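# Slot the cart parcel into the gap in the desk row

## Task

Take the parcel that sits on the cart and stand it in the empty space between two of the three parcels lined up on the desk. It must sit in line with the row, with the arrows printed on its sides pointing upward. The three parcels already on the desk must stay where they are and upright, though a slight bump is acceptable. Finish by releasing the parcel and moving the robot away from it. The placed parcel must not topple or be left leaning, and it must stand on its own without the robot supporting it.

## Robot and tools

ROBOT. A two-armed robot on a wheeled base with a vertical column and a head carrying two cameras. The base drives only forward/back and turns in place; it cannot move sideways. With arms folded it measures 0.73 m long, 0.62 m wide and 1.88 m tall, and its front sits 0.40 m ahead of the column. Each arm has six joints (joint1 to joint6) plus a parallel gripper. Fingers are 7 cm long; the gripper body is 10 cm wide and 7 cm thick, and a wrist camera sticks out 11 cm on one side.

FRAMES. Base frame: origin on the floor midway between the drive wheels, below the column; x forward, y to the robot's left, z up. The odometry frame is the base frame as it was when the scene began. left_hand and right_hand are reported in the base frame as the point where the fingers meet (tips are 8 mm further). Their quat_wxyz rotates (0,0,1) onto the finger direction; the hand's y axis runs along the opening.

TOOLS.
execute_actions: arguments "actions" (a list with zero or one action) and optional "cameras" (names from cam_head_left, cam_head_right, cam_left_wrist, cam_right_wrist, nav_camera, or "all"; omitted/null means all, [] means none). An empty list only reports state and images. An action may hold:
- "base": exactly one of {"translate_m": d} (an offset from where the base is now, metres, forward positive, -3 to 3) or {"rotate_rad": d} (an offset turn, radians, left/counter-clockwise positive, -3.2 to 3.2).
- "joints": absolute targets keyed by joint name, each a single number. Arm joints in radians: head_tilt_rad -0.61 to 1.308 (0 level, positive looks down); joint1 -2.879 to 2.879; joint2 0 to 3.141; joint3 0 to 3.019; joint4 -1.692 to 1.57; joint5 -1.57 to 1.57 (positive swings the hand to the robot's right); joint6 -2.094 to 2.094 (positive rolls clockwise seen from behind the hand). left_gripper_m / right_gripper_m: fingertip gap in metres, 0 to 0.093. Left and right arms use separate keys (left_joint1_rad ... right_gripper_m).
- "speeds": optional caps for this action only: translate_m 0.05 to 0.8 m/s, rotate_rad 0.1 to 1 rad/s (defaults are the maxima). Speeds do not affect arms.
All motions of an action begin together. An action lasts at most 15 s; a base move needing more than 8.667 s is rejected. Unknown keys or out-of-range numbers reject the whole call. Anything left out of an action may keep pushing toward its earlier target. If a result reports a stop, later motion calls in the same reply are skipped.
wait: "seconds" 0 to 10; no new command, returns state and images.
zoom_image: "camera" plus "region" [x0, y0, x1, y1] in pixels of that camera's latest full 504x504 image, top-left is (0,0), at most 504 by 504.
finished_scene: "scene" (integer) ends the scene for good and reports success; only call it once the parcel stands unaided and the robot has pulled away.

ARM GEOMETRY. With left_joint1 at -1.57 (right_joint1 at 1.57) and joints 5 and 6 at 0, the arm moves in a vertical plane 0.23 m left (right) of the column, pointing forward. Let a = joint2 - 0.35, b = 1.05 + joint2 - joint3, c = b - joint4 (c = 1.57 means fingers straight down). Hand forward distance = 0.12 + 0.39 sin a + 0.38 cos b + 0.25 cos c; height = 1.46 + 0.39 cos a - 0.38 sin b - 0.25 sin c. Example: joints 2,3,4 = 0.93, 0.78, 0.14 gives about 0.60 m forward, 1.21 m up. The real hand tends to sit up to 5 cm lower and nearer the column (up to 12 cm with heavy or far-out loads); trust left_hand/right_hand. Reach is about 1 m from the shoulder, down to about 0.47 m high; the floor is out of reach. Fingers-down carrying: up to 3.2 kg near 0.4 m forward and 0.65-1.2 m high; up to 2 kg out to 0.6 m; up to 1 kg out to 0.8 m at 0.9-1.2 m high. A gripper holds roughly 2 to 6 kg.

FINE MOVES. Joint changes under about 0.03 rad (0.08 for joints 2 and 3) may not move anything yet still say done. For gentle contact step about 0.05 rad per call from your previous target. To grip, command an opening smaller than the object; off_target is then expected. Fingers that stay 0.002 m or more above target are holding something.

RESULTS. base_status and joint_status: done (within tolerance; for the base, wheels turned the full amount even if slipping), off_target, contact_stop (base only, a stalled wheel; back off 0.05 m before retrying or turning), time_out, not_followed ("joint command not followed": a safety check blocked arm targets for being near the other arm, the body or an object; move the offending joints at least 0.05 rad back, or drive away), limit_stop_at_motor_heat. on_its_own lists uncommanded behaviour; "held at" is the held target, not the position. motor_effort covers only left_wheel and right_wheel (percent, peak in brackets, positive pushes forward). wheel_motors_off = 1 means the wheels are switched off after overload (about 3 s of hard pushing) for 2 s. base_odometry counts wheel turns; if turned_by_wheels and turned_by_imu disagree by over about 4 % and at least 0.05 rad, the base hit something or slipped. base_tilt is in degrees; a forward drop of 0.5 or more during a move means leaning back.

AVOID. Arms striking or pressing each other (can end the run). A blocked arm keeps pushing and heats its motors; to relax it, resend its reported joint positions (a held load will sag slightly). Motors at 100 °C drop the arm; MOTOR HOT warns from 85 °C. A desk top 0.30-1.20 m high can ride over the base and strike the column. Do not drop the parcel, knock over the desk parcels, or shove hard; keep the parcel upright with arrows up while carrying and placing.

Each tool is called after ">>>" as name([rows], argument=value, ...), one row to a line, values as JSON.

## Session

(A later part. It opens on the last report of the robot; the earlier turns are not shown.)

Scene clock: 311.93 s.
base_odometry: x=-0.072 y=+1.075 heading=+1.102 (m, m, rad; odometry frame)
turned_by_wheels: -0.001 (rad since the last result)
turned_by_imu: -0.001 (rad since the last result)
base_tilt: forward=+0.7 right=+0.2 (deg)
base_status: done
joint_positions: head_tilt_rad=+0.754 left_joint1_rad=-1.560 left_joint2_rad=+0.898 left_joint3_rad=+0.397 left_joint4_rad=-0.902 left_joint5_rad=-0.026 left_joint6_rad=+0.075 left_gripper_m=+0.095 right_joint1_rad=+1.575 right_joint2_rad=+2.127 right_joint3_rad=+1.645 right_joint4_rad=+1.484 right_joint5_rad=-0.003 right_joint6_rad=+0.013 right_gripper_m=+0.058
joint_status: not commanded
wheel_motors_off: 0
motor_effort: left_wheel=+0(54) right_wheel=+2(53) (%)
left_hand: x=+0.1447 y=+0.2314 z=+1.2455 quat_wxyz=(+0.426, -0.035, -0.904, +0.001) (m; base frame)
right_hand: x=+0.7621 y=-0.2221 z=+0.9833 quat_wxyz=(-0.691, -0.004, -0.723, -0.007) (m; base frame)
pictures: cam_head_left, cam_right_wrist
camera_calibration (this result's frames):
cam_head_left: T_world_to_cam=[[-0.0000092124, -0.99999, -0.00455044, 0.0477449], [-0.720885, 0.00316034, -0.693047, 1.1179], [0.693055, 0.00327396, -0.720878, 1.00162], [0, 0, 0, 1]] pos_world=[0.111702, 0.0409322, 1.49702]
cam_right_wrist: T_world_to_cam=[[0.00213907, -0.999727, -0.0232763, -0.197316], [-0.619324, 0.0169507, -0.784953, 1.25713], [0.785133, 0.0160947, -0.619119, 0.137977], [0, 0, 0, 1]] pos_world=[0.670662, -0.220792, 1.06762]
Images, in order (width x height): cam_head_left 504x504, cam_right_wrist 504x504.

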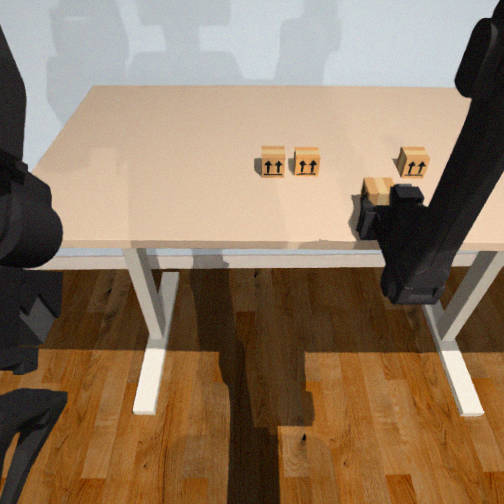

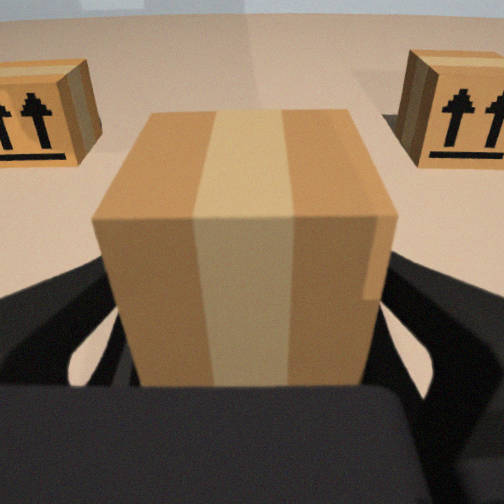

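>>> execute_actions([
  {"joints":{"right_gripper_m":0.093}},
], cameras=["cam_right_wrist"])

>>> execute_actions([
  {"base":{"translate_m":-0.12}},
], cameras=[])

>>> execute_actions([
  {"joints":{"right_joint2_rad":1.33,"right_joint3_rad":1.2}},
], cameras=[])

>>> execute_actions([
  {"joints":{"right_joint4_rad":-0.38}},
], cameras=[])

>>> execute_actions([
  {"base":{"translate_m":0.27},"joints":{"right_joint2_rad":1.45,"right_joint3_rad":1.32}},
], cameras=["cam_right_wrist","cam_head_left"])

Scene clock: 323.47 s.
base_odometry: x=-0.072 y=+1.075 heading=+1.102 (m, m, rad; odometry frame)
turned_by_wheels: +0.000 (rad since the last result)
turned_by_imu: +0.000 (rad since the last result)
base_tilt: forward=+0.5 right=+0.3 (deg)
base_status: not commanded
joint_positions: head_tilt_rad=+0.754 left_joint1_rad=-1.560 left_joint2_rad=+0.898 left_joint3_rad=+0.397 left_joint4_rad=-0.902 left_joint5_rad=-0.026 left_joint6_rad=+0.075 left_gripper_m=+0.095 right_joint1_rad=+1.575 right_joint2_rad=+2.127 right_joint3_rad=+1.645 right_joint4_rad=+1.484 right_joint5_rad=-0.003 right_joint6_rad=+0.013 right_gripper_m=+0.093
joint_status: all done
wheel_motors_off: 0
motor_effort: left_wheel=+0(0) right_wheel=+2(2) (%)
left_hand: x=+0.1447 y=+0.2314 z=+1.2455 quat_wxyz=(+0.426, -0.035, -0.904, +0.001) (m; base frame)
right_hand: x=+0.7621 y=-0.2221 z=+0.9833 quat_wxyz=(-0.691, -0.004, -0.723, -0.007) (m; base frame)
pictures: cam_right_wrist
camera_calibration (this result's frames):
cam_right_wrist: T_world_to_cam=[[0.00213907, -0.999727, -0.0232763, -0.197316], [-0.619324, 0.0169507, -0.784953, 1.25713], [0.785133, 0.0160947, -0.619119, 0.137977], [0, 0, 0, 1]] pos_world=[0.670662, -0.220792, 1.06762]
Images, in order (width x height): cam_right_wrist 504x504.

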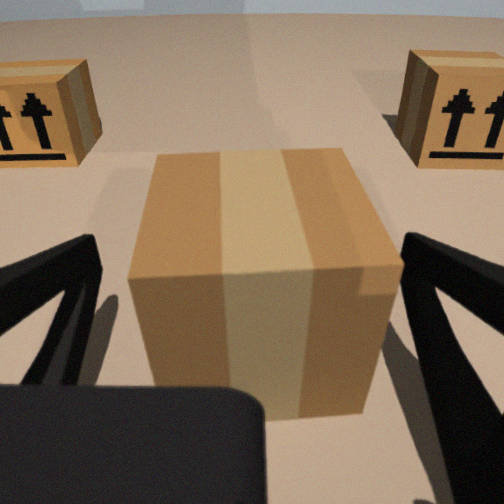

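Scene clock: 325.10 s.
base_odometry: x=-0.126 y=+0.968 heading=+1.101 (m, m, rad; odometry frame)
turned_by_wheels: -0.001 (rad since the last result)
turned_by_imu: -0.001 (rad since the last result)
base_tilt: forward=+0.6 right=+0.2 (deg)
base_status: done
joint_positions: head_tilt_rad=+0.754 left_joint1_rad=-1.560 left_joint2_rad=+0.898 left_joint3_rad=+0.395 left_joint4_rad=-0.902 left_joint5_rad=-0.026 left_joint6_rad=+0.075 left_gripper_m=+0.095 right_joint1_rad=+1.573 right_joint2_rad=+2.126 right_joint3_rad=+1.644 right_joint4_rad=+1.484 right_joint5_rad=-0.003 right_joint6_rad=+0.013 right_gripper_m=+0.093
joint_status: not commanded
wheel_motors_off: 0
motor_effort: left_wheel=-1(36) right_wheel=+0(79) (%)
left_hand: x=+0.1438 y=+0.2314 z=+1.2458 quat_wxyz=(+0.427, -0.035, -0.904, +0.001) (m; base frame)
right_hand: x=+0.7618 y=-0.2232 z=+0.9833 quat_wxyz=(-0.691, -0.004, -0.723, -0.007) (m; base frame)
pictures: none
No camera images: the call's "cameras" was empty. Leave "cameras" out to get every camera's image.

Scene clock: 326.67 s.
base_odometry: x=-0.126 y=+0.968 heading=+1.101 (m, m, rad; odometry frame)
turned_by_wheels: +0.000 (rad since the last result)
turned_by_imu: +0.000 (rad since the last result)
base_tilt: forward=+0.6 right=+0.1 (deg)
base_status: not commanded
joint_positions: head_tilt_rad=+0.754 left_joint1_rad=-1.560 left_joint2_rad=+0.898 left_joint3_rad=+0.395 left_joint4_rad=-0.902 left_joint5_rad=-0.026 left_joint6_rad=+0.075 left_gripper_m=+0.095 right_joint1_rad=+1.573 right_joint2_rad=+1.313 right_joint3_rad=+1.198 right_joint4_rad=+1.494 right_joint5_rad=-0.003 right_joint6_rad=+0.013 right_gripper_m=+0.093
joint_status: all done
wheel_motors_off: 0
motor_effort: left_wheel=-2(2) right_wheel=+0(0) (%)
left_hand: x=+0.1438 y=+0.2314 z=+1.2458 quat_wxyz=(+0.427, -0.035, -0.904, +0.001) (m; base frame)
right_hand: x=+0.8252 y=-0.2240 z=+1.4045 quat_wxyz=(-0.814, -0.003, -0.580, -0.007) (m; base frame)
pictures: none
No camera images: the call's "cameras" was empty. Leave "cameras" out to get every camera's image.

Scene clock: 328.53 s.
base_odometry: x=-0.126 y=+0.968 heading=+1.101 (m, m, rad; odometry frame)
turned_by_wheels: +0.000 (rad since the last result)
turned_by_imu: +0.000 (rad since the last result)
base_tilt: forward=+0.5 right=+0.3 (deg)
base_status: not commanded
joint_positions: head_tilt_rad=+0.754 left_joint1_rad=-1.560 left_joint2_rad=+0.898 left_joint3_rad=+0.395 left_joint4_rad=-0.902 left_joint5_rad=-0.026 left_joint6_rad=+0.075 left_gripper_m=+0.095 right_joint1_rad=+1.573 right_joint2_rad=+1.313 right_joint3_rad=+1.198 right_joint4_rad=-0.374 right_joint5_rad=-0.003 right_joint6_rad=+0.013 right_gripper_m=+0.093
joint_status: all done
wheel_motors_off: 0
motor_effort: left_wheel=-2(2) right_wheel=+1(1) (%)
left_hand: x=+0.1438 y=+0.2314 z=+1.2458 quat_wxyz=(+0.427, -0.035, -0.904, +0.001) (m; base frame)
right_hand: x=+0.6008 y=-0.2236 z=+1.0783 quat_wxyz=(-0.017, -0.006, -1.000, -0.002) (m; base frame)
pictures: none
No camera images: the call's "cameras" was empty. Leave "cameras" out to get every camera's image.

Scene clock: 330.53 s.
base_odometry: x=-0.004 y=+1.208 heading=+1.100 (m, m, rad; odometry frame)
turned_by_wheels: -0.001 (rad since the last result)
turned_by_imu: -0.001 (rad since the last result)
base_tilt: forward=+0.5 right=+0.0 (deg)
base_status: done
joint_positions: head_tilt_rad=+0.754 left_joint1_rad=-1.560 left_joint2_rad=+0.899 left_joint3_rad=+0.399 left_joint4_rad=-0.902 left_joint5_rad=-0.026 left_joint6_rad=+0.075 left_gripper_m=+0.095 right_joint1_rad=+1.573 right_joint2_rad=+1.451 right_joint3_rad=+1.312 right_joint4_rad=-0.377 right_joint5_rad=-0.003 right_joint6_rad=+0.013 right_gripper_m=+0.093
joint_status: all done
wheel_motors_off: 0
motor_effort: left_wheel=-2(56) right_wheel=+1(65) (%)
left_hand: x=+0.1460 y=+0.2314 z=+1.2450 quat_wxyz=(+0.425, -0.035, -0.904, +0.001) (m; base frame)
right_hand: x=+0.6129 y=-0.2237 z=+1.0292 quat_wxyz=(-0.004, -0.006, -1.000, -0.002) (m; base frame)
pictures: cam_head_left, cam_right_wrist
camera_calibration (this result's frames):
cam_head_left: T_world_to_cam=[[-0.000009461, -0.99999, -0.00455043, 0.0477449], [-0.720923, 0.00316034, -0.693008, 1.11784], [0.693015, 0.00327396, -0.720916, 1.00168], [0, 0, 0, 1]] pos_world=[0.111699, 0.0409322, 1.49702]
cam_right_wrist: T_world_to_cam=[[-0.0185238, -0.999824, -0.00293953, -0.205873], [-0.816237, 0.0134244, 0.577561, -0.0816743], [-0.57742, 0.013098, -0.816342, 1.32098], [0, 0, 0, 1]] pos_world=[0.692282, -0.222043, 1.12494]
Images, in order (width x height): cam_head_left 504x504, cam_right_wrist 504x504.

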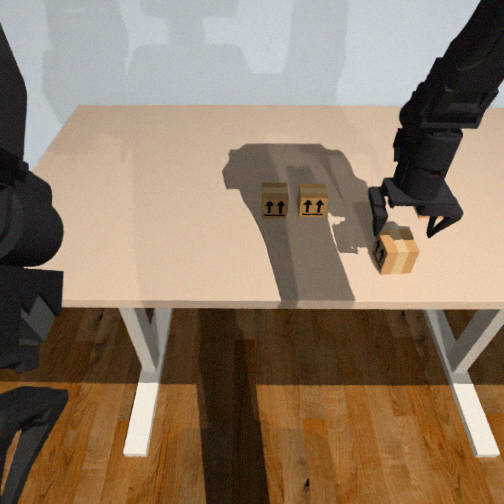

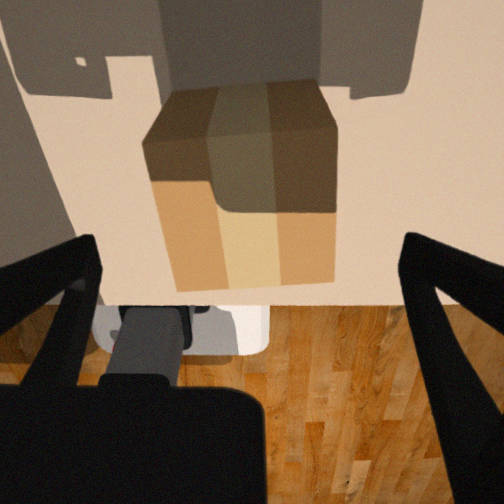

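>>> execute_actions([
  {"joints":{"right_joint2_rad":1.6,"right_joint3_rad":1.45}},
], cameras=["cam_right_wrist"])

>>> execute_actions([
  {"joints":{"right_gripper_m":0.03}},
], cameras=["cam_right_wrist"])

Scene clock: 338.10 s.
base_odometry: x=-0.004 y=+1.208 heading=+1.100 (m, m, rad; odometry frame)
turned_by_wheels: +0.000 (rad since the last result)
turned_by_imu: +0.000 (rad since the last result)
base_tilt: forward=+0.6 right=+0.1 (deg)
base_status: not commanded
joint_positions: head_tilt_rad=+0.754 left_joint1_rad=-1.560 left_joint2_rad=+0.899 left_joint3_rad=+0.399 left_joint4_rad=-0.902 left_joint5_rad=-0.026 left_joint6_rad=+0.075 left_gripper_m=+0.095 right_joint1_rad=+1.573 right_joint2_rad=+1.597 right_joint3_rad=+1.443 right_joint4_rad=-0.377 right_joint5_rad=-0.003 right_joint6_rad=+0.013 right_gripper_m=+0.093
joint_status: all done
wheel_motors_off: 0
motor_effort: left_wheel=-2(2) right_wheel=+3(3) (%)
left_hand: x=+0.1460 y=+0.2314 z=+1.2450 quat_wxyz=(+0.425, -0.035, -0.904, +0.001) (m; base frame)
right_hand: x=+0.6248 y=-0.2236 z=+0.9750 quat_wxyz=(+0.004, -0.006, -1.000, -0.002) (m; base frame)
pictures: cam_right_wrist
camera_calibration (this result's frames):
cam_right_wrist: T_world_to_cam=[[-0.0185412, -0.999825, -0.00262687, -0.206002], [-0.80688, 0.0134115, 0.590564, -0.0591288], [-0.590425, 0.0130693, -0.806987, 1.28256], [0, 0, 0, 1]] pos_world=[0.705723, -0.221935, 1.06938]
Images, in order (width x height): cam_right_wrist 504x504.

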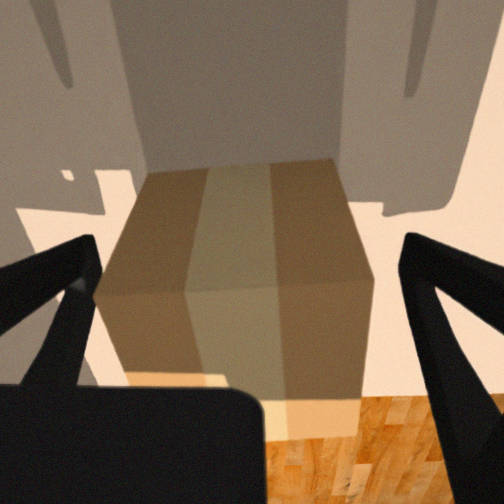

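Scene clock: 338.73 s.
base_odometry: x=-0.004 y=+1.208 heading=+1.100 (m, m, rad; odometry frame)
turned_by_wheels: +0.000 (rad since the last result)
turned_by_imu: +0.000 (rad since the last result)
base_tilt: forward=+0.6 right=+0.1 (deg)
base_status: not commanded
joint_positions: head_tilt_rad=+0.754 left_joint1_rad=-1.560 left_joint2_rad=+0.899 left_joint3_rad=+0.399 left_joint4_rad=-0.902 left_joint5_rad=-0.026 left_joint6_rad=+0.075 left_gripper_m=+0.095 right_joint1_rad=+1.573 right_joint2_rad=+1.597 right_joint3_rad=+1.443 right_joint4_rad=-0.377 right_joint5_rad=-0.002 right_joint6_rad=+0.013 right_gripper_m=+0.058
joint_status: right_gripper_m off_target (ended at +0.058, target +0.030)
wheel_motors_off: 0
motor_effort: left_wheel=-2(2) right_wheel=+3(2) (%)
left_hand: x=+0.1460 y=+0.2314 z=+1.2450 quat_wxyz=(+0.425, -0.035, -0.904, +0.001) (m; base frame)
right_hand: x=+0.6248 y=-0.2237 z=+0.9750 quat_wxyz=(+0.004, -0.006, -1.000, -0.002) (m; base frame)
pictures: cam_right_wrist
camera_calibration (this result's frames):
cam_right_wrist: T_world_to_cam=[[-0.018538, -0.999826, -0.00224548, -0.206442], [-0.80688, 0.0136342, 0.590558, -0.0590723], [-0.590425, 0.0127596, -0.806992, 1.28249], [0, 0, 0, 1]] pos_world=[0.705723, -0.221964, 1.06938]
Images, in order (width x height): cam_right_wrist 504x504.

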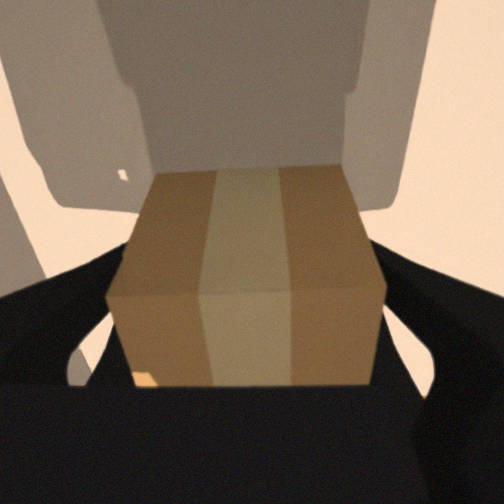

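Grip is near the edge; regrip further back.

>>> execute_actions([
  {"joints":{"right_gripper_m":0.08},"base":{"translate_m":-0.022},"speeds":{"translate_m":0.05}},
], cameras=[])

>>> execute_actions([
  {"joints":{"right_gripper_m":0.03}},
], cameras=["cam_right_wrist"])

>>> execute_actions([
  {"joints":{"right_joint2_rad":1.36,"right_joint3_rad":1.27,"right_joint4_rad":-0.42}},
], cameras=[])

>>> execute_actions([
  {"joints":{"right_joint6_rad":-1.57},"base":{"translate_m":0.17}},
], cameras=[])

>>> execute_actions([
  {"joints":{"right_joint2_rad":1.57,"right_joint3_rad":1.44,"right_joint4_rad":-0.37}},
], cameras=["cam_right_wrist","cam_head_left"])

Scene clock: 351.83 s.
base_odometry: x=-0.014 y=+1.189 heading=+1.100 (m, m, rad; odometry frame)
turned_by_wheels: +0.001 (rad since the last result)
turned_by_imu: +0.001 (rad since the last result)
base_tilt: forward=+0.7 right=+0.2 (deg)
base_status: done
joint_positions: head_tilt_rad=+0.754 left_joint1_rad=-1.560 left_joint2_rad=+0.899 left_joint3_rad=+0.396 left_joint4_rad=-0.902 left_joint5_rad=-0.026 left_joint6_rad=+0.075 left_gripper_m=+0.095 right_joint1_rad=+1.573 right_joint2_rad=+1.597 right_joint3_rad=+1.442 right_joint4_rad=-0.377 right_joint5_rad=-0.002 right_joint6_rad=+0.013 right_gripper_m=+0.080
joint_status: all done
wheel_motors_off: 0
motor_effort: left_wheel=+0(33) right_wheel=+0(36) (%)
left_hand: x=+0.1444 y=+0.2314 z=+1.2456 quat_wxyz=(+0.427, -0.035, -0.904, +0.001) (m; base frame)
right_hand: x=+0.6243 y=-0.2237 z=+0.9749 quat_wxyz=(+0.005, -0.006, -1.000, -0.002) (m; base frame)
pictures: none
No camera images: the call's "cameras" was empty. Leave "cameras" out to get every camera's image.

Scene clock: 352.43 s.
base_odometry: x=-0.014 y=+1.189 heading=+1.100 (m, m, rad; odometry frame)
turned_by_wheels: +0.000 (rad since the last result)
turned_by_imu: +0.000 (rad since the last result)
base_tilt: forward=+0.6 right=+0.2 (deg)
base_status: not commanded
joint_positions: head_tilt_rad=+0.754 left_joint1_rad=-1.560 left_joint2_rad=+0.899 left_joint3_rad=+0.396 left_joint4_rad=-0.902 left_joint5_rad=-0.026 left_joint6_rad=+0.075 left_gripper_m=+0.095 right_joint1_rad=+1.573 right_joint2_rad=+1.597 right_joint3_rad=+1.442 right_joint4_rad=-0.377 right_joint5_rad=-0.002 right_joint6_rad=+0.012 right_gripper_m=+0.058
joint_status: right_gripper_m off_target (ended at +0.058, target +0.030)
wheel_motors_off: 0
motor_effort: left_wheel=+0(0) right_wheel=+0(1) (%)
left_hand: x=+0.1444 y=+0.2314 z=+1.2456 quat_wxyz=(+0.427, -0.035, -0.904, +0.001) (m; base frame)
right_hand: x=+0.6243 y=-0.2238 z=+0.9749 quat_wxyz=(+0.005, -0.006, -1.000, -0.002) (m; base frame)
pictures: cam_right_wrist
camera_calibration (this result's frames):
cam_right_wrist: T_world_to_cam=[[-0.0181536, -0.999833, -0.00185266, -0.207141], [-0.806435, 0.0135467, 0.591167, -0.0602716], [-0.591044, 0.0122259, -0.806547, 1.28197], [0, 0, 0, 1]] pos_world=[0.705335, -0.221963, 1.06922]
Images, in order (width x height): cam_right_wrist 504x504.

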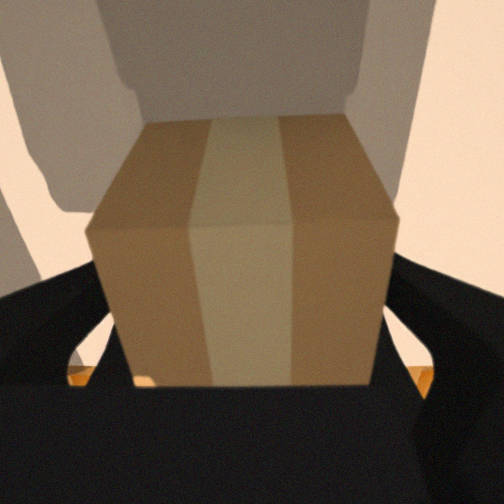

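Scene clock: 353.50 s.
base_odometry: x=-0.014 y=+1.189 heading=+1.100 (m, m, rad; odometry frame)
turned_by_wheels: +0.000 (rad since the last result)
turned_by_imu: +0.000 (rad since the last result)
base_tilt: forward=+0.4 right=+0.2 (deg)
base_status: not commanded
joint_positions: head_tilt_rad=+0.754 left_joint1_rad=-1.560 left_joint2_rad=+0.899 left_joint3_rad=+0.396 left_joint4_rad=-0.902 left_joint5_rad=-0.026 left_joint6_rad=+0.075 left_gripper_m=+0.095 right_joint1_rad=+1.573 right_joint2_rad=+1.349 right_joint3_rad=+1.265 right_joint4_rad=-0.420 right_joint5_rad=-0.002 right_joint6_rad=+0.012 right_gripper_m=+0.058
joint_status: all done
wheel_motors_off: 0
motor_effort: left_wheel=+0(1) right_wheel=-1(0) (%)
left_hand: x=+0.1444 y=+0.2314 z=+1.2456 quat_wxyz=(+0.427, -0.035, -0.904, +0.001) (m; base frame)
right_hand: x=+0.6156 y=-0.2239 z=+1.0715 quat_wxyz=(-0.010, -0.006, -1.000, -0.002) (m; base frame)
pictures: none
No camera images: the call's "cameras" was empty. Leave "cameras" out to get every camera's image.

Scene clock: 355.27 s.
base_odometry: x=+0.063 y=+1.340 heading=+1.100 (m, m, rad; odometry frame)
turned_by_wheels: +0.000 (rad since the last result)
turned_by_imu: -0.001 (rad since the last result)
base_tilt: forward=+0.6 right=+0.1 (deg)
base_status: done
joint_positions: head_tilt_rad=+0.754 left_joint1_rad=-1.560 left_joint2_rad=+0.899 left_joint3_rad=+0.399 left_joint4_rad=-0.902 left_joint5_rad=-0.026 left_joint6_rad=+0.075 left_gripper_m=+0.095 right_joint1_rad=+1.573 right_joint2_rad=+1.352 right_joint3_rad=+1.265 right_joint4_rad=-0.420 right_joint5_rad=-0.002 right_joint6_rad=-1.557 right_gripper_m=+0.058
joint_status: all done
wheel_motors_off: 0
motor_effort: left_wheel=+0(35) right_wheel=+0(55) (%)
left_hand: x=+0.1459 y=+0.2314 z=+1.2450 quat_wxyz=(+0.425, -0.035, -0.904, +0.001) (m; base frame)
right_hand: x=+0.6145 y=-0.2239 z=+1.0704 quat_wxyz=(-0.007, +0.702, -0.712, +0.005) (m; base frame)
pictures: none
No camera images: the call's "cameras" was empty. Leave "cameras" out to get every camera's image.

Scene clock: 356.33 s.
base_odometry: x=+0.063 y=+1.340 heading=+1.100 (m, m, rad; odometry frame)
turned_by_wheels: +0.000 (rad since the last result)
turned_by_imu: +0.000 (rad since the last result)
base_tilt: forward=+0.4 right=+0.1 (deg)
base_status: not commanded
joint_positions: head_tilt_rad=+0.754 left_joint1_rad=-1.560 left_joint2_rad=+0.899 left_joint3_rad=+0.399 left_joint4_rad=-0.902 left_joint5_rad=-0.026 left_joint6_rad=+0.075 left_gripper_m=+0.095 right_joint1_rad=+1.573 right_joint2_rad=+1.580 right_joint3_rad=+1.429 right_joint4_rad=-0.372 right_joint5_rad=-0.002 right_joint6_rad=-1.557 right_gripper_m=+0.058
joint_status: all done
wheel_motors_off: 0
motor_effort: left_wheel=+0(1) right_wheel=+0(0) (%)
left_hand: x=+0.1459 y=+0.2314 z=+1.2450 quat_wxyz=(+0.425, -0.035, -0.904, +0.001) (m; base frame)
right_hand: x=+0.6261 y=-0.2238 z=+0.9817 quat_wxyz=(-0.001, +0.703, -0.712, -0.001) (m; base frame)
pictures: cam_head_left, cam_right_wrist
camera_calibration (this result's frames):
cam_head_left: T_world_to_cam=[[-0.0000094617, -0.99999, -0.00455043, 0.0477449], [-0.720923, 0.00316034, -0.693008, 1.11784], [0.693015, 0.00327396, -0.720916, 1.00168], [0, 0, 0, 1]] pos_world=[0.111699, 0.0409322, 1.49702]
cam_right_wrist: T_world_to_cam=[[0.999806, -0.0195638, 0.00207777, -0.628902], [-0.0171316, -0.813818, 0.580868, -0.732111], [-0.00967303, -0.580791, -0.813995, 0.799118], [0, 0, 0, 1]] pos_world=[0.623968, -0.143989, 1.07704]
Images, in order (width x height): cam_head_left 504x504, cam_right_wrist 504x504.

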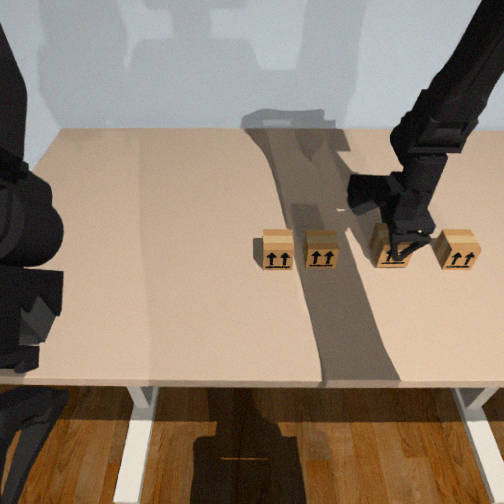

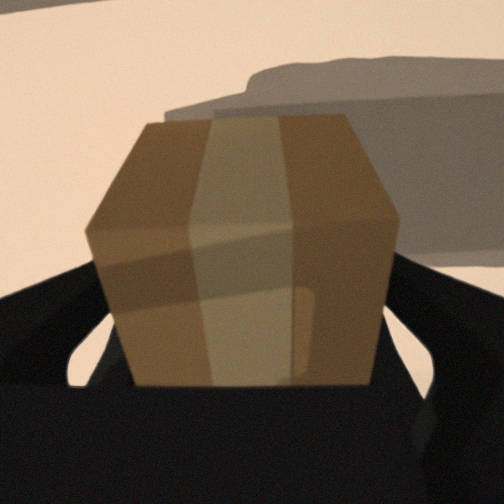

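>>> execute_actions([
  {"joints":{"right_joint2_rad":1.61}},
], cameras=[])

>>> execute_actions([
  {"joints":{"right_gripper_m":0.093}},
], cameras=[])

>>> execute_actions([
  {"joints":{"right_joint2_rad":1.3,"right_joint3_rad":1.24}},
], cameras=[])

>>> execute_actions([
  {"base":{"translate_m":-0.45}},
], cameras=["cam_head_left"])

>>> zoom_image(camera="cam_head_left", region=[240,80,460,220])

Scene clock: 367.70 s.
base_odometry: x=+0.063 y=+1.340 heading=+1.100 (m, m, rad; odometry frame)
turned_by_wheels: +0.000 (rad since the last result)
turned_by_imu: +0.000 (rad since the last result)
base_tilt: forward=+0.6 right=+0.2 (deg)
base_status: not commanded
joint_positions: head_tilt_rad=+0.754 left_joint1_rad=-1.560 left_joint2_rad=+0.899 left_joint3_rad=+0.399 left_joint4_rad=-0.902 left_joint5_rad=-0.026 left_joint6_rad=+0.075 left_gripper_m=+0.095 right_joint1_rad=+1.573 right_joint2_rad=+1.594 right_joint3_rad=+1.429 right_joint4_rad=-0.372 right_joint5_rad=-0.002 right_joint6_rad=-1.557 right_gripper_m=+0.058
joint_status: all done
wheel_motors_off: 0
motor_effort: left_wheel=+0(0) right_wheel=+0(0) (%)
left_hand: x=+0.1459 y=+0.2314 z=+1.2450 quat_wxyz=(+0.425, -0.035, -0.904, +0.001) (m; base frame)
right_hand: x=+0.6195 y=-0.2238 z=+0.9748 quat_wxyz=(+0.003, +0.703, -0.712, -0.006) (m; base frame)
pictures: none
No camera images: the call's "cameras" was empty. Leave "cameras" out to get every camera's image.

Scene clock: 368.33 s.
base_odometry: x=+0.063 y=+1.340 heading=+1.100 (m, m, rad; odometry frame)
turned_by_wheels: +0.000 (rad since the last result)
turned_by_imu: +0.000 (rad since the last result)
base_tilt: forward=+0.5 right=+0.4 (deg)
base_status: not commanded
joint_positions: head_tilt_rad=+0.754 left_joint1_rad=-1.560 left_joint2_rad=+0.899 left_joint3_rad=+0.399 left_joint4_rad=-0.902 left_joint5_rad=-0.026 left_joint6_rad=+0.075 left_gripper_m=+0.095 right_joint1_rad=+1.573 right_joint2_rad=+1.594 right_joint3_rad=+1.429 right_joint4_rad=-0.372 right_joint5_rad=-0.002 right_joint6_rad=-1.557 right_gripper_m=+0.093
joint_status: all done
wheel_motors_off: 0
motor_effort: left_wheel=+0(0) right_wheel=+0(0) (%)
left_hand: x=+0.1459 y=+0.2314 z=+1.2450 quat_wxyz=(+0.425, -0.035, -0.904, +0.001) (m; base frame)
right_hand: x=+0.6195 y=-0.2238 z=+0.9748 quat_wxyz=(+0.003, +0.703, -0.712, -0.006) (m; base frame)
pictures: none
No camera images: the call's "cameras" was empty. Leave "cameras" out to get every camera's image.

Scene clock: 369.53 s.
base_odometry: x=+0.063 y=+1.340 heading=+1.100 (m, m, rad; odometry frame)
turned_by_wheels: +0.000 (rad since the last result)
turned_by_imu: +0.000 (rad since the last result)
base_tilt: forward=+0.6 right=+0.2 (deg)
base_status: not commanded
joint_positions: head_tilt_rad=+0.754 left_joint1_rad=-1.560 left_joint2_rad=+0.899 left_joint3_rad=+0.399 left_joint4_rad=-0.902 left_joint5_rad=-0.026 left_joint6_rad=+0.075 left_gripper_m=+0.095 right_joint1_rad=+1.573 right_joint2_rad=+1.280 right_joint3_rad=+1.239 right_joint4_rad=-0.372 right_joint5_rad=-0.002 right_joint6_rad=-1.558 right_gripper_m=+0.093
joint_status: all done
wheel_motors_off: 0
motor_effort: left_wheel=+0(1) right_wheel=+0(1) (%)
left_hand: x=+0.1459 y=+0.2314 z=+1.2450 quat_wxyz=(+0.425, -0.035, -0.904, +0.001) (m; base frame)
right_hand: x=+0.6374 y=-0.2240 z=+1.1021 quat_wxyz=(-0.040, +0.702, -0.710, +0.037) (m; base frame)
pictures: none
No camera images: the call's "cameras" was empty. Leave "cameras" out to get every camera's image.

Scene clock: 372.00 s.
base_odometry: x=-0.141 y=+0.939 heading=+1.100 (m, m, rad; odometry frame)
turned_by_wheels: +0.000 (rad since the last result)
turned_by_imu: +0.001 (rad since the last result)
base_tilt: forward=+0.5 right=+0.2 (deg)
base_status: done
joint_positions: head_tilt_rad=+0.754 left_joint1_rad=-1.560 left_joint2_rad=+0.898 left_joint3_rad=+0.394 left_joint4_rad=-0.902 left_joint5_rad=-0.026 left_joint6_rad=+0.075 left_gripper_m=+0.095 right_joint1_rad=+1.573 right_joint2_rad=+1.284 right_joint3_rad=+1.232 right_joint4_rad=-0.372 right_joint5_rad=-0.002 right_joint6_rad=-1.558 right_gripper_m=+0.093
joint_status: not commanded
wheel_motors_off: 0
motor_effort: left_wheel=-1(31) right_wheel=-1(40) (%)
left_hand: x=+0.1435 y=+0.2314 z=+1.2459 quat_wxyz=(+0.427, -0.035, -0.904, +0.001) (m; base frame)
right_hand: x=+0.6321 y=-0.2240 z=+1.0987 quat_wxyz=(-0.036, +0.702, -0.710, +0.034) (m; base frame)
pictures: cam_head_left
camera_calibration (this result's frames):
cam_head_left: T_world_to_cam=[[-0.0000099078, -0.99999, -0.00455043, 0.0477449], [-0.720991, 0.00316034, -0.692937, 1.11774], [0.692944, 0.00327396, -0.720984, 1.00179], [0, 0, 0, 1]] pos_world=[0.111695, 0.0409322, 1.49701]
Images, in order (width x height): cam_head_left 504x504.

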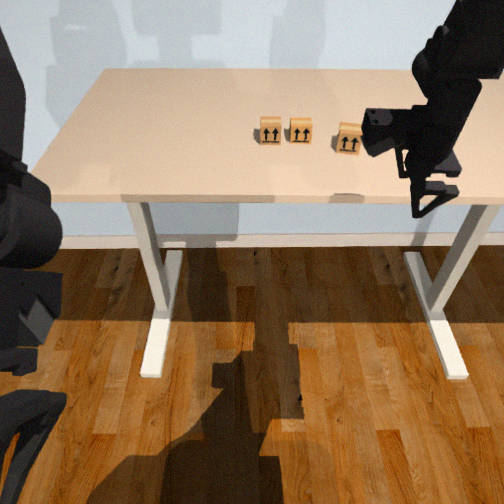

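Region (240, 80, 460, 220) of cam_head_left's 504x504 image, scaled by 2.291, with more detail than that image has; it fills the top 321 rows of this view, and the rest is white.

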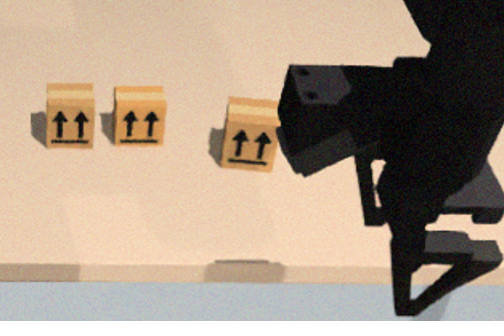

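>>> execute_actions([
  {"base":{"translate_m":0.405},"joints":{"right_joint6_rad":0,"right_joint2_rad":1.44,"right_joint3_rad":1.33}},
], cameras=["cam_head_left","cam_right_wrist"])

Scene clock: 383.23 s.
base_odometry: x=+0.043 y=+1.300 heading=+1.101 (m, m, rad; odometry frame)
turned_by_wheels: +0.001 (rad since the last result)
turned_by_imu: +0.001 (rad since the last result)
base_tilt: forward=+0.6 right=+0.2 (deg)
base_status: done
joint_positions: head_tilt_rad=+0.754 left_joint1_rad=-1.560 left_joint2_rad=+0.898 left_joint3_rad=+0.399 left_joint4_rad=-0.902 left_joint5_rad=-0.026 left_joint6_rad=+0.075 left_gripper_m=+0.095 right_joint1_rad=+1.573 right_joint2_rad=+1.447 right_joint3_rad=+1.320 right_joint4_rad=-0.372 right_joint5_rad=-0.002 right_joint6_rad=-0.012 right_gripper_m=+0.093
joint_status: all done
wheel_motors_off: 0
motor_effort: left_wheel=+1(46) right_wheel=-2(55) (%)
left_hand: x=+0.1458 y=+0.2314 z=+1.2452 quat_wxyz=(+0.425, -0.035, -0.904, +0.001) (m; base frame)
right_hand: x=+0.6205 y=-0.2239 z=+1.0325 quat_wxyz=(-0.012, +0.007, -1.000, -0.002) (m; base frame)
pictures: cam_head_left, cam_right_wrist
camera_calibration (this result's frames):
cam_head_left: T_world_to_cam=[[-0.000009906, -0.99999, -0.00455043, 0.0477449], [-0.720991, 0.00316034, -0.692937, 1.11774], [0.692945, 0.00327396, -0.720983, 1.00179], [0, 0, 0, 1]] pos_world=[0.111695, 0.0409322, 1.49701]
cam_right_wrist: T_world_to_cam=[[0.00664027, -0.999977, -0.00150483, -0.223047], [-0.82596, -0.00633301, 0.563693, -0.0614241], [-0.563689, -0.00250015, -0.825983, 1.32593], [0, 0, 0, 1]] pos_world=[0.698161, -0.220116, 1.12949]
Images, in order (width x height): cam_head_left 504x504, cam_right_wrist 504x504.

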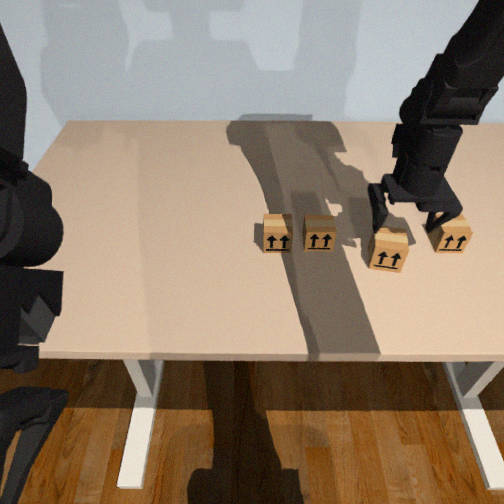

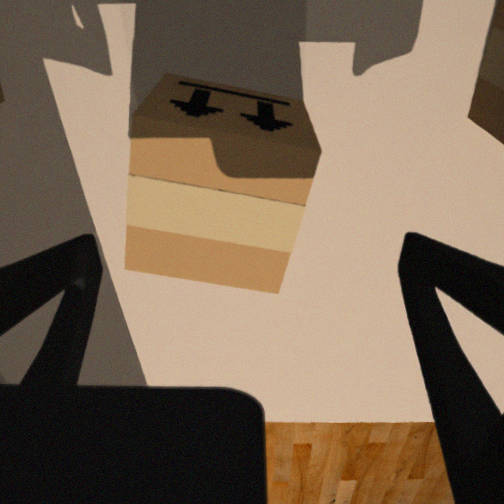

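>>> execute_actions([
  {"joints":{"right_joint1_rad":1.595,"right_joint6_rad":0.1},"base":{"translate_m":-0.012}},
], cameras=[])

>>> execute_actions([
  {"joints":{"right_joint2_rad":1.6,"right_joint3_rad":1.45}},
], cameras=["cam_head_left","cam_right_wrist"])

Scene clock: 392.10 s.
base_odometry: x=+0.037 y=+1.290 heading=+1.101 (m, m, rad; odometry frame)
turned_by_wheels: +0.000 (rad since the last result)
turned_by_imu: +0.000 (rad since the last result)
base_tilt: forward=+0.6 right=+0.2 (deg)
base_status: done
joint_positions: head_tilt_rad=+0.754 left_joint1_rad=-1.560 left_joint2_rad=+0.898 left_joint3_rad=+0.395 left_joint4_rad=-0.902 left_joint5_rad=-0.026 left_joint6_rad=+0.075 left_gripper_m=+0.095 right_joint1_rad=+1.589 right_joint2_rad=+1.446 right_joint3_rad=+1.319 right_joint4_rad=-0.372 right_joint5_rad=-0.002 right_joint6_rad=+0.087 right_gripper_m=+0.093
joint_status: all done
wheel_motors_off: 0
motor_effort: left_wheel=+0(26) right_wheel=+0(45) (%)
left_hand: x=+0.1440 y=+0.2314 z=+1.2458 quat_wxyz=(+0.427, -0.035, -0.904, +0.001) (m; base frame)
right_hand: x=+0.6203 y=-0.2135 z=+1.0327 quat_wxyz=(-0.012, -0.039, -0.999, -0.009) (m; base frame)
pictures: none
No camera images: the call's "cameras" was empty. Leave "cameras" out to get every camera's image.

Scene clock: 393.30 s.
base_odometry: x=+0.037 y=+1.290 heading=+1.102 (m, m, rad; odometry frame)
turned_by_wheels: +0.000 (rad since the last result)
turned_by_imu: +0.000 (rad since the last result)
base_tilt: forward=+0.5 right=+0.2 (deg)
base_status: not commanded
joint_positions: head_tilt_rad=+0.754 left_joint1_rad=-1.560 left_joint2_rad=+0.898 left_joint3_rad=+0.395 left_joint4_rad=-0.902 left_joint5_rad=-0.026 left_joint6_rad=+0.075 left_gripper_m=+0.095 right_joint1_rad=+1.589 right_joint2_rad=+1.600 right_joint3_rad=+1.441 right_joint4_rad=-0.371 right_joint5_rad=-0.002 right_joint6_rad=+0.087 right_gripper_m=+0.093
joint_status: all done
wheel_motors_off: 0
motor_effort: left_wheel=+0(0) right_wheel=+0(0) (%)
left_hand: x=+0.1440 y=+0.2314 z=+1.2458 quat_wxyz=(+0.427, -0.035, -0.904, +0.001) (m; base frame)
right_hand: x=+0.6246 y=-0.2125 z=+0.9737 quat_wxyz=(+0.003, -0.039, -0.999, -0.009) (m; base frame)
pictures: cam_head_left, cam_right_wrist
camera_calibration (this result's frames):
cam_head_left: T_world_to_cam=[[-0.0000099062, -0.99999, -0.00455043, 0.0477449], [-0.720991, 0.00316034, -0.692937, 1.11774], [0.692945, 0.00327396, -0.720983, 1.00179], [0, 0, 0, 1]] pos_world=[0.111695, 0.0409322, 1.49701]
cam_right_wrist: T_world_to_cam=[[-0.0842372, -0.996328, -0.0152956, -0.140776], [-0.80582, 0.0590847, 0.589205, -0.0483965], [-0.586138, 0.0619584, -0.807839, 1.28982], [0, 0, 0, 1]] pos_world=[0.705155, -0.217315, 1.06833]
Images, in order (width x height): cam_head_left 504x504, cam_right_wrist 504x504.

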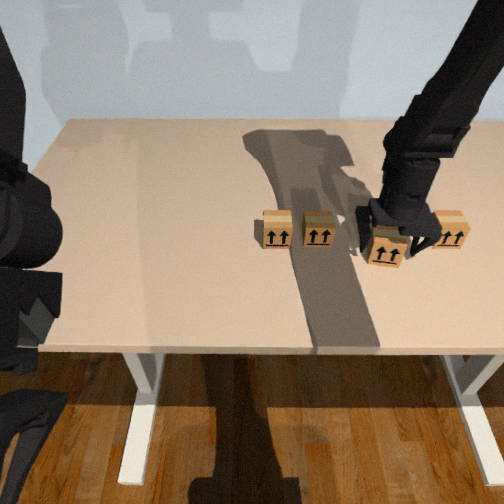

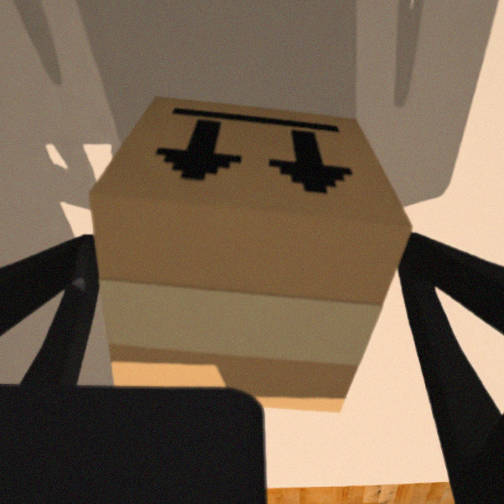

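>>> execute_actions([
  {"joints":{"right_gripper_m":0.03}},
], cameras=[])

>>> execute_actions([
  {"joints":{"right_joint6_rad":-0.02},"base":{"translate_m":0.047},"speeds":{"translate_m":0.08}},
], cameras=[])

>>> execute_actions([
  {"joints":{"right_gripper_m":0.085}},
], cameras=["cam_head_left","cam_right_wrist"])

>>> zoom_image(camera="cam_head_left", region=[250,190,500,300])

Scene clock: 401.63 s.
base_odometry: x=+0.037 y=+1.290 heading=+1.102 (m, m, rad; odometry frame)
turned_by_wheels: +0.000 (rad since the last result)
turned_by_imu: +0.000 (rad since the last result)
base_tilt: forward=+0.7 right=+0.1 (deg)
base_status: not commanded
joint_positions: head_tilt_rad=+0.754 left_joint1_rad=-1.560 left_joint2_rad=+0.898 left_joint3_rad=+0.395 left_joint4_rad=-0.902 left_joint5_rad=-0.026 left_joint6_rad=+0.075 left_gripper_m=+0.095 right_joint1_rad=+1.589 right_joint2_rad=+1.600 right_joint3_rad=+1.441 right_joint4_rad=-0.371 right_joint5_rad=-0.001 right_joint6_rad=+0.087 right_gripper_m=+0.058
joint_status: right_gripper_m off_target (ended at +0.058, target +0.030)
wheel_motors_off: 0
motor_effort: left_wheel=+0(0) right_wheel=-1(0) (%)
left_hand: x=+0.1440 y=+0.2314 z=+1.2458 quat_wxyz=(+0.427, -0.035, -0.904, +0.001) (m; base frame)
right_hand: x=+0.6246 y=-0.2126 z=+0.9737 quat_wxyz=(+0.003, -0.039, -0.999, -0.008) (m; base frame)
pictures: none
No camera images: the call's "cameras" was empty. Leave "cameras" out to get every camera's image.

Scene clock: 402.93 s.
base_odometry: x=+0.059 y=+1.332 heading=+1.102 (m, m, rad; odometry frame)
turned_by_wheels: +0.001 (rad since the last result)
turned_by_imu: +0.001 (rad since the last result)
base_tilt: forward=+0.4 right=+0.2 (deg)
base_status: done
joint_positions: head_tilt_rad=+0.754 left_joint1_rad=-1.560 left_joint2_rad=+0.898 left_joint3_rad=+0.397 left_joint4_rad=-0.902 left_joint5_rad=-0.026 left_joint6_rad=+0.075 left_gripper_m=+0.095 right_joint1_rad=+1.589 right_joint2_rad=+1.600 right_joint3_rad=+1.441 right_joint4_rad=-0.371 right_joint5_rad=-0.001 right_joint6_rad=-0.008 right_gripper_m=+0.058
joint_status: all done
wheel_motors_off: 0
motor_effort: left_wheel=+0(31) right_wheel=-1(39) (%)
left_hand: x=+0.1450 y=+0.2314 z=+1.2454 quat_wxyz=(+0.426, -0.035, -0.904, +0.001) (m; base frame)
right_hand: x=+0.6245 y=-0.2126 z=+0.9737 quat_wxyz=(+0.003, +0.009, -1.000, -0.008) (m; base frame)
pictures: none
No camera images: the call's "cameras" was empty. Leave "cameras" out to get every camera's image.

Scene clock: 403.53 s.
base_odometry: x=+0.059 y=+1.332 heading=+1.102 (m, m, rad; odometry frame)
turned_by_wheels: +0.000 (rad since the last result)
turned_by_imu: +0.000 (rad since the last result)
base_tilt: forward=+0.4 right=+0.3 (deg)
base_status: not commanded
joint_positions: head_tilt_rad=+0.754 left_joint1_rad=-1.560 left_joint2_rad=+0.898 left_joint3_rad=+0.397 left_joint4_rad=-0.902 left_joint5_rad=-0.026 left_joint6_rad=+0.075 left_gripper_m=+0.095 right_joint1_rad=+1.589 right_joint2_rad=+1.600 right_joint3_rad=+1.441 right_joint4_rad=-0.371 right_joint5_rad=-0.001 right_joint6_rad=-0.008 right_gripper_m=+0.085
joint_status: all done
wheel_motors_off: 0
motor_effort: left_wheel=+0(1) right_wheel=-1(1) (%)
left_hand: x=+0.1450 y=+0.2314 z=+1.2454 quat_wxyz=(+0.426, -0.035, -0.904, +0.001) (m; base frame)
right_hand: x=+0.6245 y=-0.2126 z=+0.9737 quat_wxyz=(+0.003, +0.009, -1.000, -0.008) (m; base frame)
pictures: cam_head_left, cam_right_wrist
camera_calibration (this result's frames):
cam_head_left: T_world_to_cam=[[-0.0000099075, -0.99999, -0.00455043, 0.0477449], [-0.720991, 0.00316034, -0.692937, 1.11774], [0.692944, 0.00327396, -0.720984, 1.00179], [0, 0, 0, 1]] pos_world=[0.111695, 0.0409322, 1.49701]
cam_right_wrist: T_world_to_cam=[[0.0106529, -0.999829, -0.0150941, -0.201111], [-0.80853, -0.0174945, 0.588195, -0.0620717], [-0.588359, 0.005938, -0.808578, 1.27997], [0, 0, 0, 1]] pos_world=[0.705036, -0.209763, 1.06843]
Images, in order (width x height): cam_head_left 504x504, cam_right_wrist 504x504.

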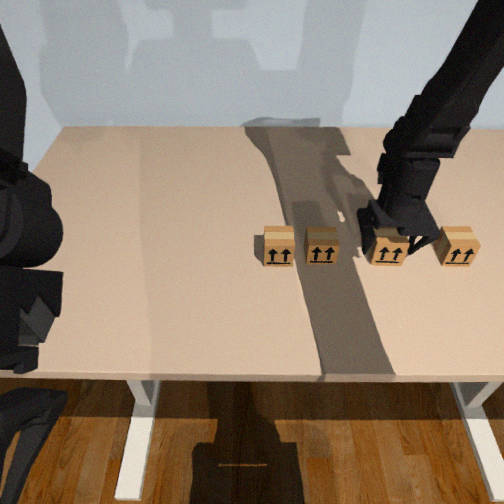

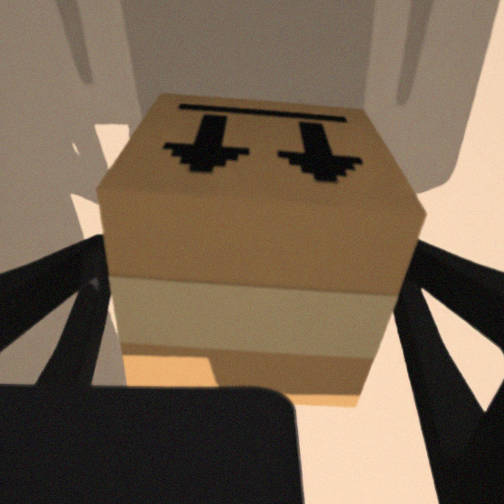

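Region (250, 190, 500, 300) of cam_head_left's 504x504 image, scaled by 2.016, with more detail than that image has; it fills the top 222 rows of this view, and the rest is white.

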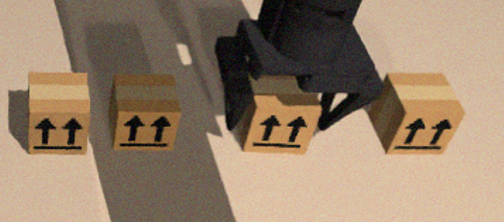

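In line.

>>> execute_actions([
  {"joints":{"right_joint2_rad":1.3,"right_joint3_rad":1.2,"right_gripper_m":0.093}},
], cameras=[])

>>> execute_actions([
  {"base":{"translate_m":-0.55}},
], cameras=["cam_head_left"])

Scene clock: 409.57 s.
base_odometry: x=+0.059 y=+1.332 heading=+1.102 (m, m, rad; odometry frame)
turned_by_wheels: +0.000 (rad since the last result)
turned_by_imu: +0.000 (rad since the last result)
base_tilt: forward=+0.5 right=+0.2 (deg)
base_status: not commanded
joint_positions: head_tilt_rad=+0.754 left_joint1_rad=-1.560 left_joint2_rad=+0.898 left_joint3_rad=+0.397 left_joint4_rad=-0.902 left_joint5_rad=-0.026 left_joint6_rad=+0.075 left_gripper_m=+0.095 right_joint1_rad=+1.589 right_joint2_rad=+1.281 right_joint3_rad=+1.197 right_joint4_rad=-0.371 right_joint5_rad=-0.001 right_joint6_rad=-0.008 right_gripper_m=+0.093
joint_status: all done
wheel_motors_off: 0
motor_effort: left_wheel=+1(1) right_wheel=-1(2) (%)
left_hand: x=+0.1450 y=+0.2314 z=+1.2454 quat_wxyz=(+0.426, -0.035, -0.904, +0.001) (m; base frame)
right_hand: x=+0.6126 y=-0.2147 z=+1.0936 quat_wxyz=(-0.034, +0.008, -0.999, -0.008) (m; base frame)
pictures: none
No camera images: the call's "cameras" was empty. Leave "cameras" out to get every camera's image.

Scene clock: 412.20 s.
base_odometry: x=-0.190 y=+0.841 heading=+1.104 (m, m, rad; odometry frame)
turned_by_wheels: +0.002 (rad since the last result)
turned_by_imu: +0.003 (rad since the last result)
base_tilt: forward=+0.6 right=+0.2 (deg)
base_status: done
joint_positions: head_tilt_rad=+0.754 left_joint1_rad=-1.560 left_joint2_rad=+0.897 left_joint3_rad=+0.394 left_joint4_rad=-0.902 left_joint5_rad=-0.026 left_joint6_rad=+0.075 left_gripper_m=+0.095 right_joint1_rad=+1.590 right_joint2_rad=+1.284 right_joint3_rad=+1.192 right_joint4_rad=-0.371 right_joint5_rad=-0.001 right_joint6_rad=-0.008 right_gripper_m=+0.093
joint_status: not commanded
wheel_motors_off: 0
motor_effort: left_wheel=+1(47) right_wheel=-1(52) (%)
left_hand: x=+0.1433 y=+0.2314 z=+1.2461 quat_wxyz=(+0.427, -0.035, -0.904, +0.001) (m; base frame)
right_hand: x=+0.6085 y=-0.2144 z=+1.0913 quat_wxyz=(-0.030, +0.009, -0.999, -0.009) (m; base frame)
pictures: cam_head_left
camera_calibration (this result's frames):
cam_head_left: T_world_to_cam=[[-0.0000101401, -0.99999, -0.00455043, 0.0477449], [-0.721026, 0.00316034, -0.6929, 1.11768], [0.692908, 0.00327396, -0.721019, 1.00184], [0, 0, 0, 1]] pos_world=[0.111693, 0.0409322, 1.49701]
Images, in order (width x height): cam_head_left 504x504.

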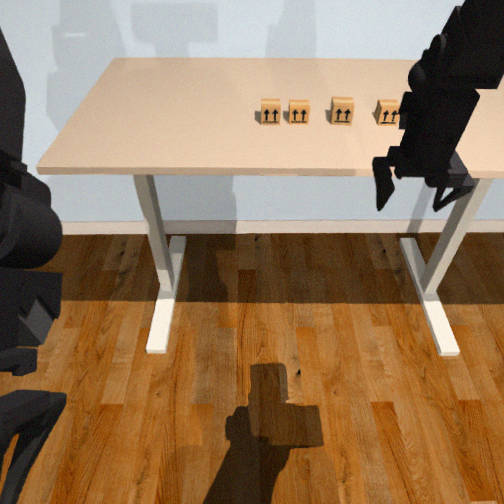

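>>> finished_scene(scene=1)

The scene is finished: the task was done.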